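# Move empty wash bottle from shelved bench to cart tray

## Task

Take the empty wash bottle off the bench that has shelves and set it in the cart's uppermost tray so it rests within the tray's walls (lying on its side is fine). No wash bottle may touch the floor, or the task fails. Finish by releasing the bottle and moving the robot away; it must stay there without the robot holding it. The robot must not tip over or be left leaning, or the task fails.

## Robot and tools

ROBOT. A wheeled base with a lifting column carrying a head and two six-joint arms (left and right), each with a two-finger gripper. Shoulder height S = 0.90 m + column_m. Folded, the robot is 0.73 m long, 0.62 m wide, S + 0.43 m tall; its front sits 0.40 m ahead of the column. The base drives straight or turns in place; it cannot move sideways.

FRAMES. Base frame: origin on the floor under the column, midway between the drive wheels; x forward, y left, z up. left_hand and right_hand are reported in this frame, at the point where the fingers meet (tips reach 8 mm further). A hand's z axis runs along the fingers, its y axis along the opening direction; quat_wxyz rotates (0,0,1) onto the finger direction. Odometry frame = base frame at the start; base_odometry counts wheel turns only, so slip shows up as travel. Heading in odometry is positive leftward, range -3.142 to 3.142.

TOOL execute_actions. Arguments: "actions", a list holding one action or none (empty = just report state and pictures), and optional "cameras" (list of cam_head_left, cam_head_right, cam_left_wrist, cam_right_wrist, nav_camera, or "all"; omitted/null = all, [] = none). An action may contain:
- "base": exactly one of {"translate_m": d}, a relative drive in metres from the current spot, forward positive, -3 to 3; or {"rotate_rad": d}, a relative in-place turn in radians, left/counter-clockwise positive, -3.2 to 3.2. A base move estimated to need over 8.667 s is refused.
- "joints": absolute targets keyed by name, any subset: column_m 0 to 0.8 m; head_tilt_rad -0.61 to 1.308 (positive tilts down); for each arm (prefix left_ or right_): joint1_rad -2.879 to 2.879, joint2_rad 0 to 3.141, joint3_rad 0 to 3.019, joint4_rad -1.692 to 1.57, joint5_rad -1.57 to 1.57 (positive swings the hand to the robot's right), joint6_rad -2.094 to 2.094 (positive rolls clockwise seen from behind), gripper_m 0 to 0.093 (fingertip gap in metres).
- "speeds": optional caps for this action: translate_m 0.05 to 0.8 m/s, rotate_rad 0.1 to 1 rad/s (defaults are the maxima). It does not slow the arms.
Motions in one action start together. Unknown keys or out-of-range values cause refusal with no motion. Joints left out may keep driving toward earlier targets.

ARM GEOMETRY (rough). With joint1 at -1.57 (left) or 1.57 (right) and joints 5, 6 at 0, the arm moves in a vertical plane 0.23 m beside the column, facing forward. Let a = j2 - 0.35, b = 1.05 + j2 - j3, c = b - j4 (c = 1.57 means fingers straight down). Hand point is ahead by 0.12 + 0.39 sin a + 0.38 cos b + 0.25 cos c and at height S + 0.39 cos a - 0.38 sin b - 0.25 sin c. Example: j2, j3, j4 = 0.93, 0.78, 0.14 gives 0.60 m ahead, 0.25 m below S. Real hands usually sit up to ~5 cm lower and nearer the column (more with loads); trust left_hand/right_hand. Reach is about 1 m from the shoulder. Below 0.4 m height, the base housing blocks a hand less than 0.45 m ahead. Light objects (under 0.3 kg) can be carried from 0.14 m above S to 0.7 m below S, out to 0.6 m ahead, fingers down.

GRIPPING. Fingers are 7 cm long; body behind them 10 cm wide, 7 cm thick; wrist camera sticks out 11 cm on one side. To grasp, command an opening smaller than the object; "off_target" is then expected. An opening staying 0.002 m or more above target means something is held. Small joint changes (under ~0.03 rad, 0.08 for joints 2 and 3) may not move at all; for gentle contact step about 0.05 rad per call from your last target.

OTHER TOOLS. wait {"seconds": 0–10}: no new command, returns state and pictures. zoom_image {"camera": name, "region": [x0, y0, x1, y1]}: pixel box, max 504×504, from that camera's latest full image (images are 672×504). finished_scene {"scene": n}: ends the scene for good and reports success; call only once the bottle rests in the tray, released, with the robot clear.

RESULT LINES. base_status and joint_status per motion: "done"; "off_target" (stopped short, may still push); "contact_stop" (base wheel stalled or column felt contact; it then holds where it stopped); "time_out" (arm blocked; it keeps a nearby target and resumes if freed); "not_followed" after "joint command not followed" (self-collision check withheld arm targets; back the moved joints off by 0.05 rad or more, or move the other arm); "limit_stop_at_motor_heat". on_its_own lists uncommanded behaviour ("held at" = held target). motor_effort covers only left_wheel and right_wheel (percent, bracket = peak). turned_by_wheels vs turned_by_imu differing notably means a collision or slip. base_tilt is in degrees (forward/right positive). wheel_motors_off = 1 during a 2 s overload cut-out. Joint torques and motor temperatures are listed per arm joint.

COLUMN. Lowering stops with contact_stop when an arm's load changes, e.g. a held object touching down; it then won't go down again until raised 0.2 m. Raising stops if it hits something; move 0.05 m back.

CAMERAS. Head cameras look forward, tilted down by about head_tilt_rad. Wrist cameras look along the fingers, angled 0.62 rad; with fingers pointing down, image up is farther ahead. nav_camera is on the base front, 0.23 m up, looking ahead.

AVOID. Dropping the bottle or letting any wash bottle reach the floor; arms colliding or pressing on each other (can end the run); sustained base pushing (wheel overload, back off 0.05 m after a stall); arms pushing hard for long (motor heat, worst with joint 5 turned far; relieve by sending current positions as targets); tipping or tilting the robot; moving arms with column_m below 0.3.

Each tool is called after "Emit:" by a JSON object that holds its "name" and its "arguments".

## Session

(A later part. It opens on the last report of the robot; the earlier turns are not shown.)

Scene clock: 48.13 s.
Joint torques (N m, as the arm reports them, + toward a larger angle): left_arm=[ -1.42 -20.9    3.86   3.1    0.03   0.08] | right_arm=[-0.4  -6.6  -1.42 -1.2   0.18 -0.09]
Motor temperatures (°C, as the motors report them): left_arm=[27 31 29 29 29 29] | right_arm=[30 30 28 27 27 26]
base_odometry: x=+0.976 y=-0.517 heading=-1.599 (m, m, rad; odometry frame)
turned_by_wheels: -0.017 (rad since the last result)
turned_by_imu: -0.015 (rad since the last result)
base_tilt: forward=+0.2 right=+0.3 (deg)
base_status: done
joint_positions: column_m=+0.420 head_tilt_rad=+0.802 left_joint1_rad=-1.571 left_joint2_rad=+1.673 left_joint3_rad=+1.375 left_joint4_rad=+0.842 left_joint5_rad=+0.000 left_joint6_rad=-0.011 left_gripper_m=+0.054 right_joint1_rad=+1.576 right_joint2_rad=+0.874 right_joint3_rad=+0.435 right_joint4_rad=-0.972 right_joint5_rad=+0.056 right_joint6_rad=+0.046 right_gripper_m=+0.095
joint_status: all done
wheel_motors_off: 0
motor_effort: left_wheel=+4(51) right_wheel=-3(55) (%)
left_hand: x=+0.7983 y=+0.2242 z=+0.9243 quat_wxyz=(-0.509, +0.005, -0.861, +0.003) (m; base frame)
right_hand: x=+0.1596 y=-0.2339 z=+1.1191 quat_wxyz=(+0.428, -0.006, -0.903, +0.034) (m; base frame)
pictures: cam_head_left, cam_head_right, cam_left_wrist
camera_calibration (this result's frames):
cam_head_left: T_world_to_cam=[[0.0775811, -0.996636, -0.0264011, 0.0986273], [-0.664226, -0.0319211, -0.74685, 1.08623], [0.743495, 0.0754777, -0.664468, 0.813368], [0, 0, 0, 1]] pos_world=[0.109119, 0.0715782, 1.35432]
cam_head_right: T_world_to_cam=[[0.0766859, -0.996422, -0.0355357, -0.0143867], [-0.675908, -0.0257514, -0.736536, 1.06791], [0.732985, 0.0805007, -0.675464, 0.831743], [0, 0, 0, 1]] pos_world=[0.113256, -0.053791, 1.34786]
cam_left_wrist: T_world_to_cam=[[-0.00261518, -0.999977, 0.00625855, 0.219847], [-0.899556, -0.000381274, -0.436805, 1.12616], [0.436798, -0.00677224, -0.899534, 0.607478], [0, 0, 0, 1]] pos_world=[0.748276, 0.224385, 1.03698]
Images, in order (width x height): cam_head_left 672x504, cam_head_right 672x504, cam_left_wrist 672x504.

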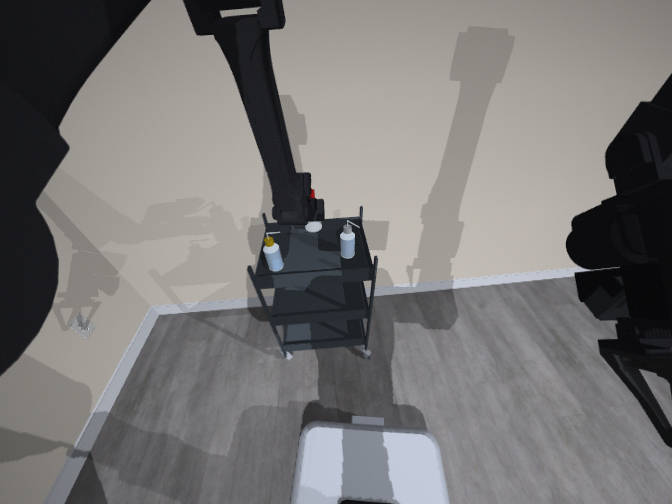

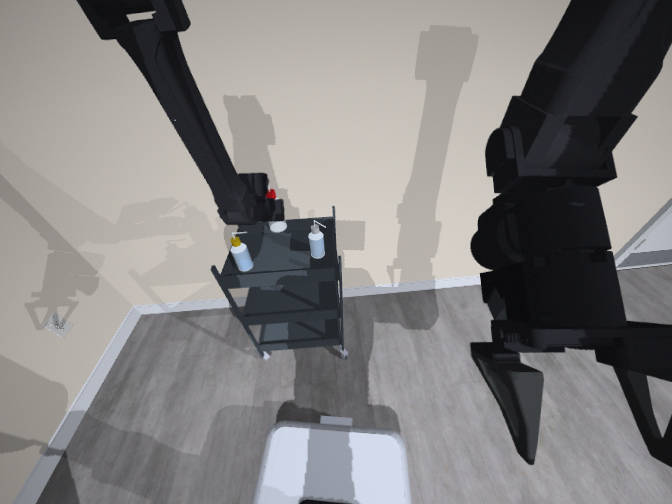

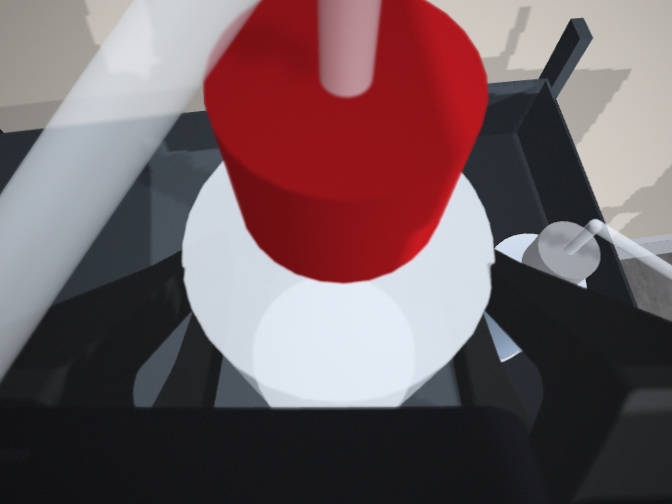

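Emit:
{"name": "execute_actions", "arguments": {"actions": [{"joints":{"column_m":0.30}}], "cameras": ["cam_head_left","cam_head_right","cam_left_wrist"]}}

Emit:
{"name": "zoom_image", "arguments": {"camera": "cam_head_left", "region": [200,150,440,330]}}

Emit:
{"name": "zoom_image", "arguments": {"camera": "cam_head_right", "region": [160,150,400,330]}}

Scene clock: 54.57 s.
Joint torques (N m, as the arm reports them, + toward a larger angle): left_arm=[ -1.33 -21.62   3.84   3.02   0.03   0.09] | right_arm=[ 0.   -5.89 -1.26 -1.28  0.1  -0.12]
Motor temperatures (°C, as the motors report them): left_arm=[27 31 29 29 29 29] | right_arm=[30 30 28 27 27 26]
base_odometry: x=+0.976 y=-0.517 heading=-1.599 (m, m, rad; odometry frame)
turned_by_wheels: +0.000 (rad since the last result)
turned_by_imu: +0.002 (rad since the last result)
base_tilt: forward=+0.1 right=+0.3 (deg)
base_status: not commanded
joint_positions: column_m=+0.300 head_tilt_rad=+0.802 left_joint1_rad=-1.571 left_joint2_rad=+1.673 left_joint3_rad=+1.375 left_joint4_rad=+0.842 left_joint5_rad=+0.000 left_joint6_rad=-0.011 left_gripper_m=+0.054 right_joint1_rad=+1.576 right_joint2_rad=+0.874 right_joint3_rad=+0.435 right_joint4_rad=-0.972 right_joint5_rad=+0.056 right_joint6_rad=+0.046 right_gripper_m=+0.095
joint_status: all done
wheel_motors_off: 0
motor_effort: left_wheel=+4(4) right_wheel=-3(3) (%)
left_hand: x=+0.7983 y=+0.2242 z=+0.8043 quat_wxyz=(-0.509, +0.005, -0.861, +0.003) (m; base frame)
right_hand: x=+0.1596 y=-0.2339 z=+0.9991 quat_wxyz=(+0.428, -0.006, -0.903, +0.034) (m; base frame)
pictures: cam_head_left, cam_head_right, cam_left_wrist
camera_calibration (this result's frames):
cam_head_left: T_world_to_cam=[[0.0775811, -0.996636, -0.0264011, 0.0954596], [-0.664226, -0.0319211, -0.74685, 0.996626], [0.743495, 0.0754777, -0.664468, 0.733643], [0, 0, 0, 1]] pos_world=[0.109119, 0.0715782, 1.23433]
cam_head_right: T_world_to_cam=[[0.0766859, -0.996422, -0.0355357, -0.0186504], [-0.675908, -0.0257514, -0.736536, 0.979538], [0.732985, 0.0805007, -0.675464, 0.750699], [0, 0, 0, 1]] pos_world=[0.113256, -0.053791, 1.22787]
cam_left_wrist: T_world_to_cam=[[-0.00261518, -0.999977, 0.00625855, 0.220598], [-0.899556, -0.000381274, -0.436805, 1.07375], [0.436798, -0.00677224, -0.899534, 0.499549], [0, 0, 0, 1]] pos_world=[0.748276, 0.224385, 0.917002]
Images, in order (width x height): cam_head_left 672x504, cam_head_right 672x504, cam_left_wrist 672x504.

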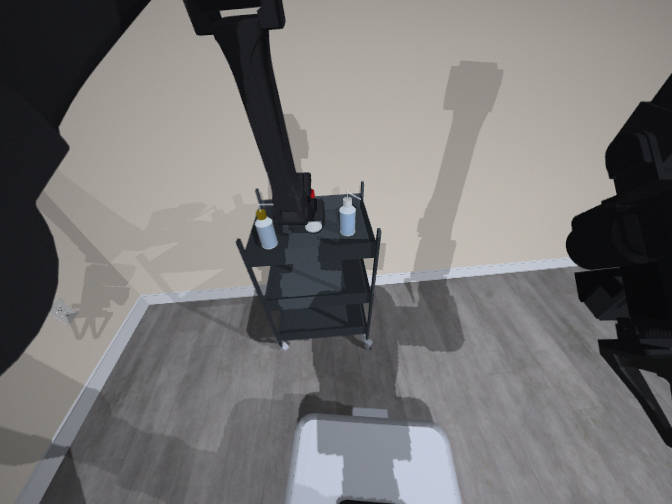

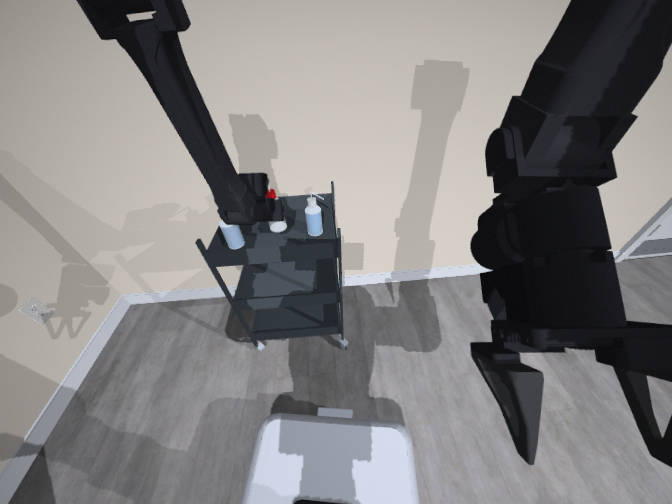

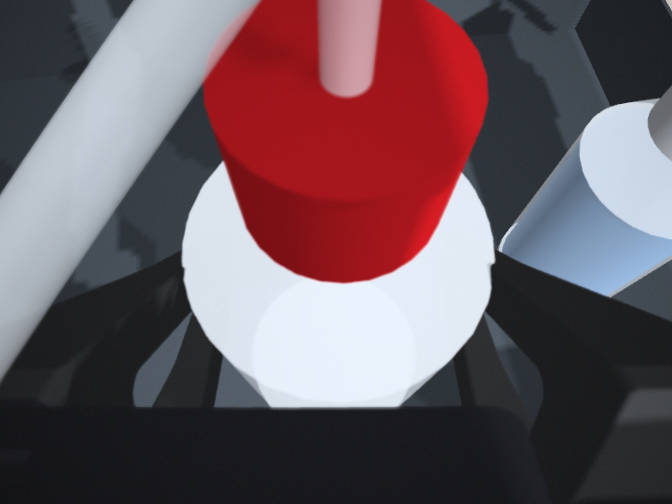

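Region (200, 150, 440, 330) of cam_head_left's 672x504 image, scaled by 2.100, with more detail than that image has; it fills the top 378 rows of this view, and the rest is white.

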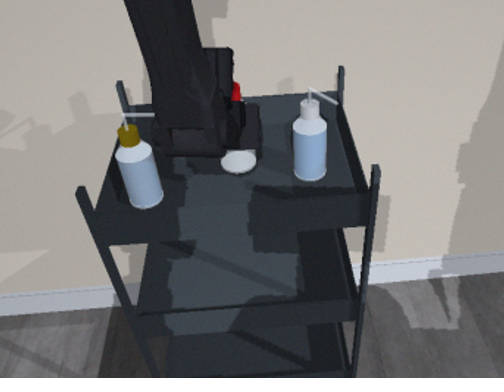

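Region (160, 150, 400, 330) of cam_head_right's 672x504 image, scaled by 2.100, with more detail than that image has; it fills the top 378 rows of this view, and the rest is white.

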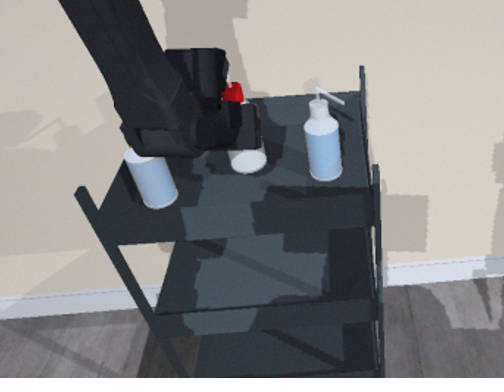

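Emit:
{"name": "execute_actions", "arguments": {"actions": [{"joints":{"column_m":0.268}}], "cameras": ["cam_head_left"]}}

Emit:
{"name": "execute_actions", "arguments": {"actions": [{"joints":{"left_gripper_m":0.075}}], "cameras": ["cam_left_wrist","cam_head_left"]}}

Emit:
{"name": "zoom_image", "arguments": {"camera": "cam_head_left", "region": [200,150,440,330]}}

Scene clock: 59.50 s.
Joint torques (N m, as the arm reports them, + toward a larger angle): left_arm=[ -1.28 -21.82   4.09   3.05   0.02   0.08] | right_arm=[-0.33 -7.04 -1.46 -1.27  0.13 -0.07]
Motor temperatures (°C, as the motors report them): left_arm=[27 31 29 29 29 29] | right_arm=[30 30 28 27 27 26]
base_odometry: x=+0.976 y=-0.517 heading=-1.599 (m, m, rad; odometry frame)
turned_by_wheels: +0.000 (rad since the last result)
turned_by_imu: +0.001 (rad since the last result)
base_tilt: forward=+0.1 right=+0.4 (deg)
base_status: not commanded
joint_positions: column_m=+0.268 head_tilt_rad=+0.802 left_joint1_rad=-1.571 left_joint2_rad=+1.673 left_joint3_rad=+1.375 left_joint4_rad=+0.842 left_joint5_rad=+0.000 left_joint6_rad=-0.011 left_gripper_m=+0.054 right_joint1_rad=+1.576 right_joint2_rad=+0.874 right_joint3_rad=+0.435 right_joint4_rad=-0.972 right_joint5_rad=+0.056 right_joint6_rad=+0.046 right_gripper_m=+0.095
joint_status: all done
wheel_motors_off: 0
motor_effort: left_wheel=+3(4) right_wheel=-2(3) (%)
left_hand: x=+0.7983 y=+0.2242 z=+0.7723 quat_wxyz=(-0.509, +0.005, -0.861, +0.003) (m; base frame)
right_hand: x=+0.1596 y=-0.2339 z=+0.9671 quat_wxyz=(+0.428, -0.006, -0.903, +0.034) (m; base frame)
pictures: cam_head_left
camera_calibration (this result's frames):
cam_head_left: T_world_to_cam=[[0.0775811, -0.996636, -0.0264011, 0.0946144], [-0.664226, -0.0319211, -0.74685, 0.972716], [0.743495, 0.0754777, -0.664468, 0.712371], [0, 0, 0, 1]] pos_world=[0.109119, 0.0715782, 1.20232]
Images, in order (width x height): cam_head_left 672x504.

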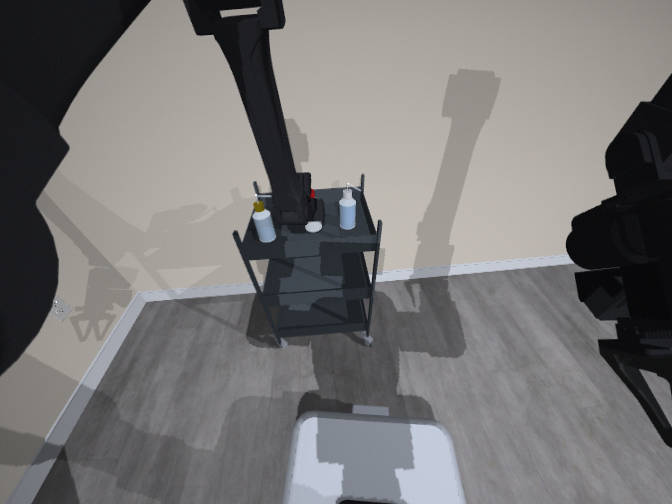

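Scene clock: 60.20 s.
Joint torques (N m, as the arm reports them, + toward a larger angle): left_arm=[ -0.57 -21.77   4.01   3.08   0.03   0.09] | right_arm=[-0.28 -6.07 -1.48 -1.36  0.17 -0.05]
Motor temperatures (°C, as the motors report them): left_arm=[27 31 29 29 29 29] | right_arm=[30 30 28 27 27 26]
base_odometry: x=+0.976 y=-0.517 heading=-1.599 (m, m, rad; odometry frame)
turned_by_wheels: +0.000 (rad since the last result)
turned_by_imu: +0.000 (rad since the last result)
base_tilt: forward=+0.1 right=+0.3 (deg)
base_status: not commanded
joint_positions: column_m=+0.268 head_tilt_rad=+0.802 left_joint1_rad=-1.571 left_joint2_rad=+1.673 left_joint3_rad=+1.375 left_joint4_rad=+0.842 left_joint5_rad=+0.000 left_joint6_rad=-0.011 left_gripper_m=+0.075 right_joint1_rad=+1.576 right_joint2_rad=+0.874 right_joint3_rad=+0.435 right_joint4_rad=-0.972 right_joint5_rad=+0.056 right_joint6_rad=+0.046 right_gripper_m=+0.095
joint_status: all done
wheel_motors_off: 0
motor_effort: left_wheel=+3(5) right_wheel=-5(2) (%)
left_hand: x=+0.7983 y=+0.2242 z=+0.7723 quat_wxyz=(-0.509, +0.005, -0.861, +0.003) (m; base frame)
right_hand: x=+0.1596 y=-0.2339 z=+0.9671 quat_wxyz=(+0.428, -0.006, -0.903, +0.034) (m; base frame)
pictures: cam_head_left, cam_left_wrist
camera_calibration (this result's frames):
cam_head_left: T_world_to_cam=[[0.0775811, -0.996636, -0.0264011, 0.0946144], [-0.664226, -0.0319211, -0.74685, 0.972716], [0.743495, 0.0754777, -0.664468, 0.712371], [0, 0, 0, 1]] pos_world=[0.109119, 0.0715782, 1.20232]
cam_left_wrist: T_world_to_cam=[[-0.00279898, -0.999979, 0.00592428, 0.221204], [-0.899556, -0.0000699219, -0.436806, 1.0597], [0.436797, -0.00655183, -0.899536, 0.470705], [0, 0, 0, 1]] pos_world=[0.748276, 0.224357, 0.884988]
Images, in order (width x height): cam_head_left 672x504, cam_left_wrist 672x504.

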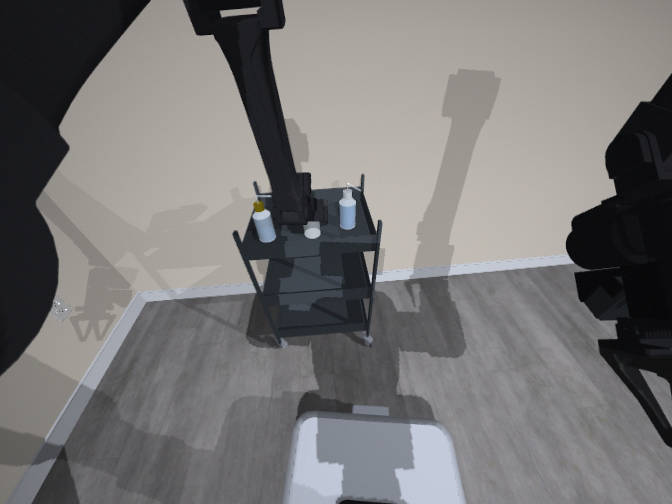

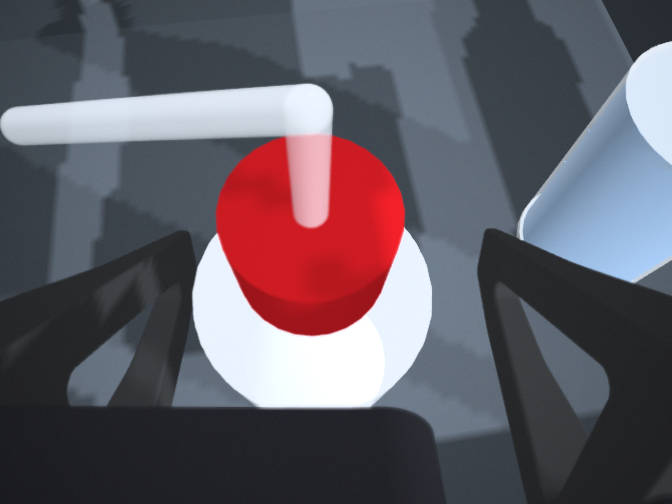

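Region (200, 150, 440, 330) of cam_head_left's 672x504 image, scaled by 2.100, with more detail than that image has; it fills the top 378 rows of this view, and the rest is white.

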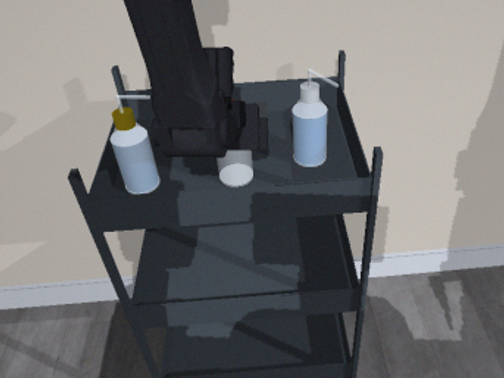

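Emit:
{"name": "execute_actions", "arguments": {"actions": [{"base":{"translate_m":-0.4},"speeds":{"translate_m":0.25},"joints":{"left_gripper_m":0.085}}], "cameras": ["cam_head_right","cam_head_left"]}}

Scene clock: 64.60 s.
Joint torques (N m, as the arm reports them, + toward a larger angle): left_arm=[ -1.15 -21.41   4.03   3.08   0.03   0.08] | right_arm=[-0.17 -5.94 -1.03 -1.15  0.12 -0.06]
Motor temperatures (°C, as the motors report them): left_arm=[27 31 30 29 29 29] | right_arm=[30 30 28 27 27 26]
base_odometry: x=+0.988 y=-0.117 heading=-1.601 (m, m, rad; odometry frame)
turned_by_wheels: -0.001 (rad since the last result)
turned_by_imu: +0.001 (rad since the last result)
base_tilt: forward=+0.1 right=+0.3 (deg)
base_status: done
joint_positions: column_m=+0.268 head_tilt_rad=+0.803 left_joint1_rad=-1.571 left_joint2_rad=+1.673 left_joint3_rad=+1.375 left_joint4_rad=+0.842 left_joint5_rad=+0.000 left_joint6_rad=-0.011 left_gripper_m=+0.085 right_joint1_rad=+1.576 right_joint2_rad=+0.874 right_joint3_rad=+0.433 right_joint4_rad=-0.972 right_joint5_rad=+0.056 right_joint6_rad=+0.046 right_gripper_m=+0.095
joint_status: all done
wheel_motors_off: 0
motor_effort: left_wheel=-2(37) right_wheel=+3(71) (%)
left_hand: x=+0.7981 y=+0.2242 z=+0.7722 quat_wxyz=(-0.509, +0.005, -0.861, +0.003) (m; base frame)
right_hand: x=+0.1584 y=-0.2339 z=+0.9674 quat_wxyz=(+0.429, -0.006, -0.902, +0.034) (m; base frame)
pictures: cam_head_left, cam_head_right
camera_calibration (this result's frames):
cam_head_left: T_world_to_cam=[[0.0775764, -0.996636, -0.0264147, 0.0946318], [-0.664357, -0.0319211, -0.746733, 0.972577], [0.743379, 0.0754777, -0.664599, 0.712541], [0, 0, 0, 1]] pos_world=[0.109109, 0.0715782, 1.20231]
cam_head_right: T_world_to_cam=[[0.0766796, -0.996422, -0.0355491, -0.0197708], [-0.676037, -0.0257514, -0.736417, 0.955817], [0.732867, 0.0805007, -0.675593, 0.729242], [0, 0, 0, 1]] pos_world=[0.113246, -0.053791, 1.19585]
Images, in order (width x height): cam_head_left 672x504, cam_head_right 672x504.

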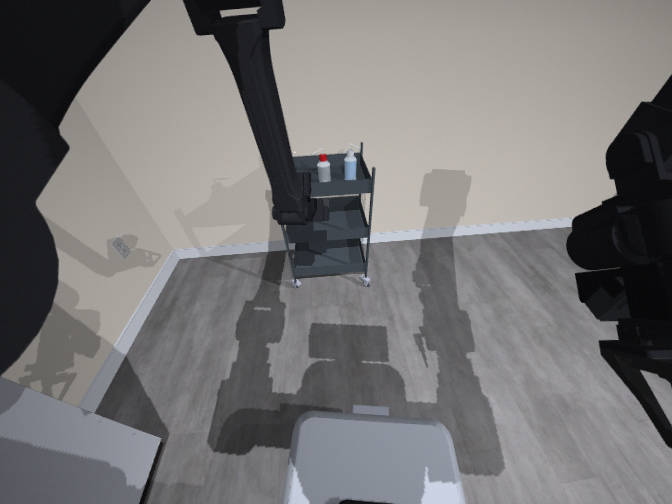

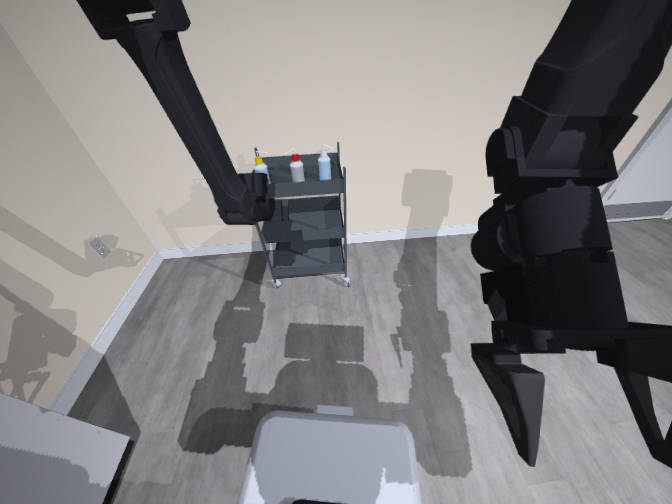

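Emit:
{"name": "finished_scene", "arguments": {"scene": 2}}

The scene is finished: the task was done.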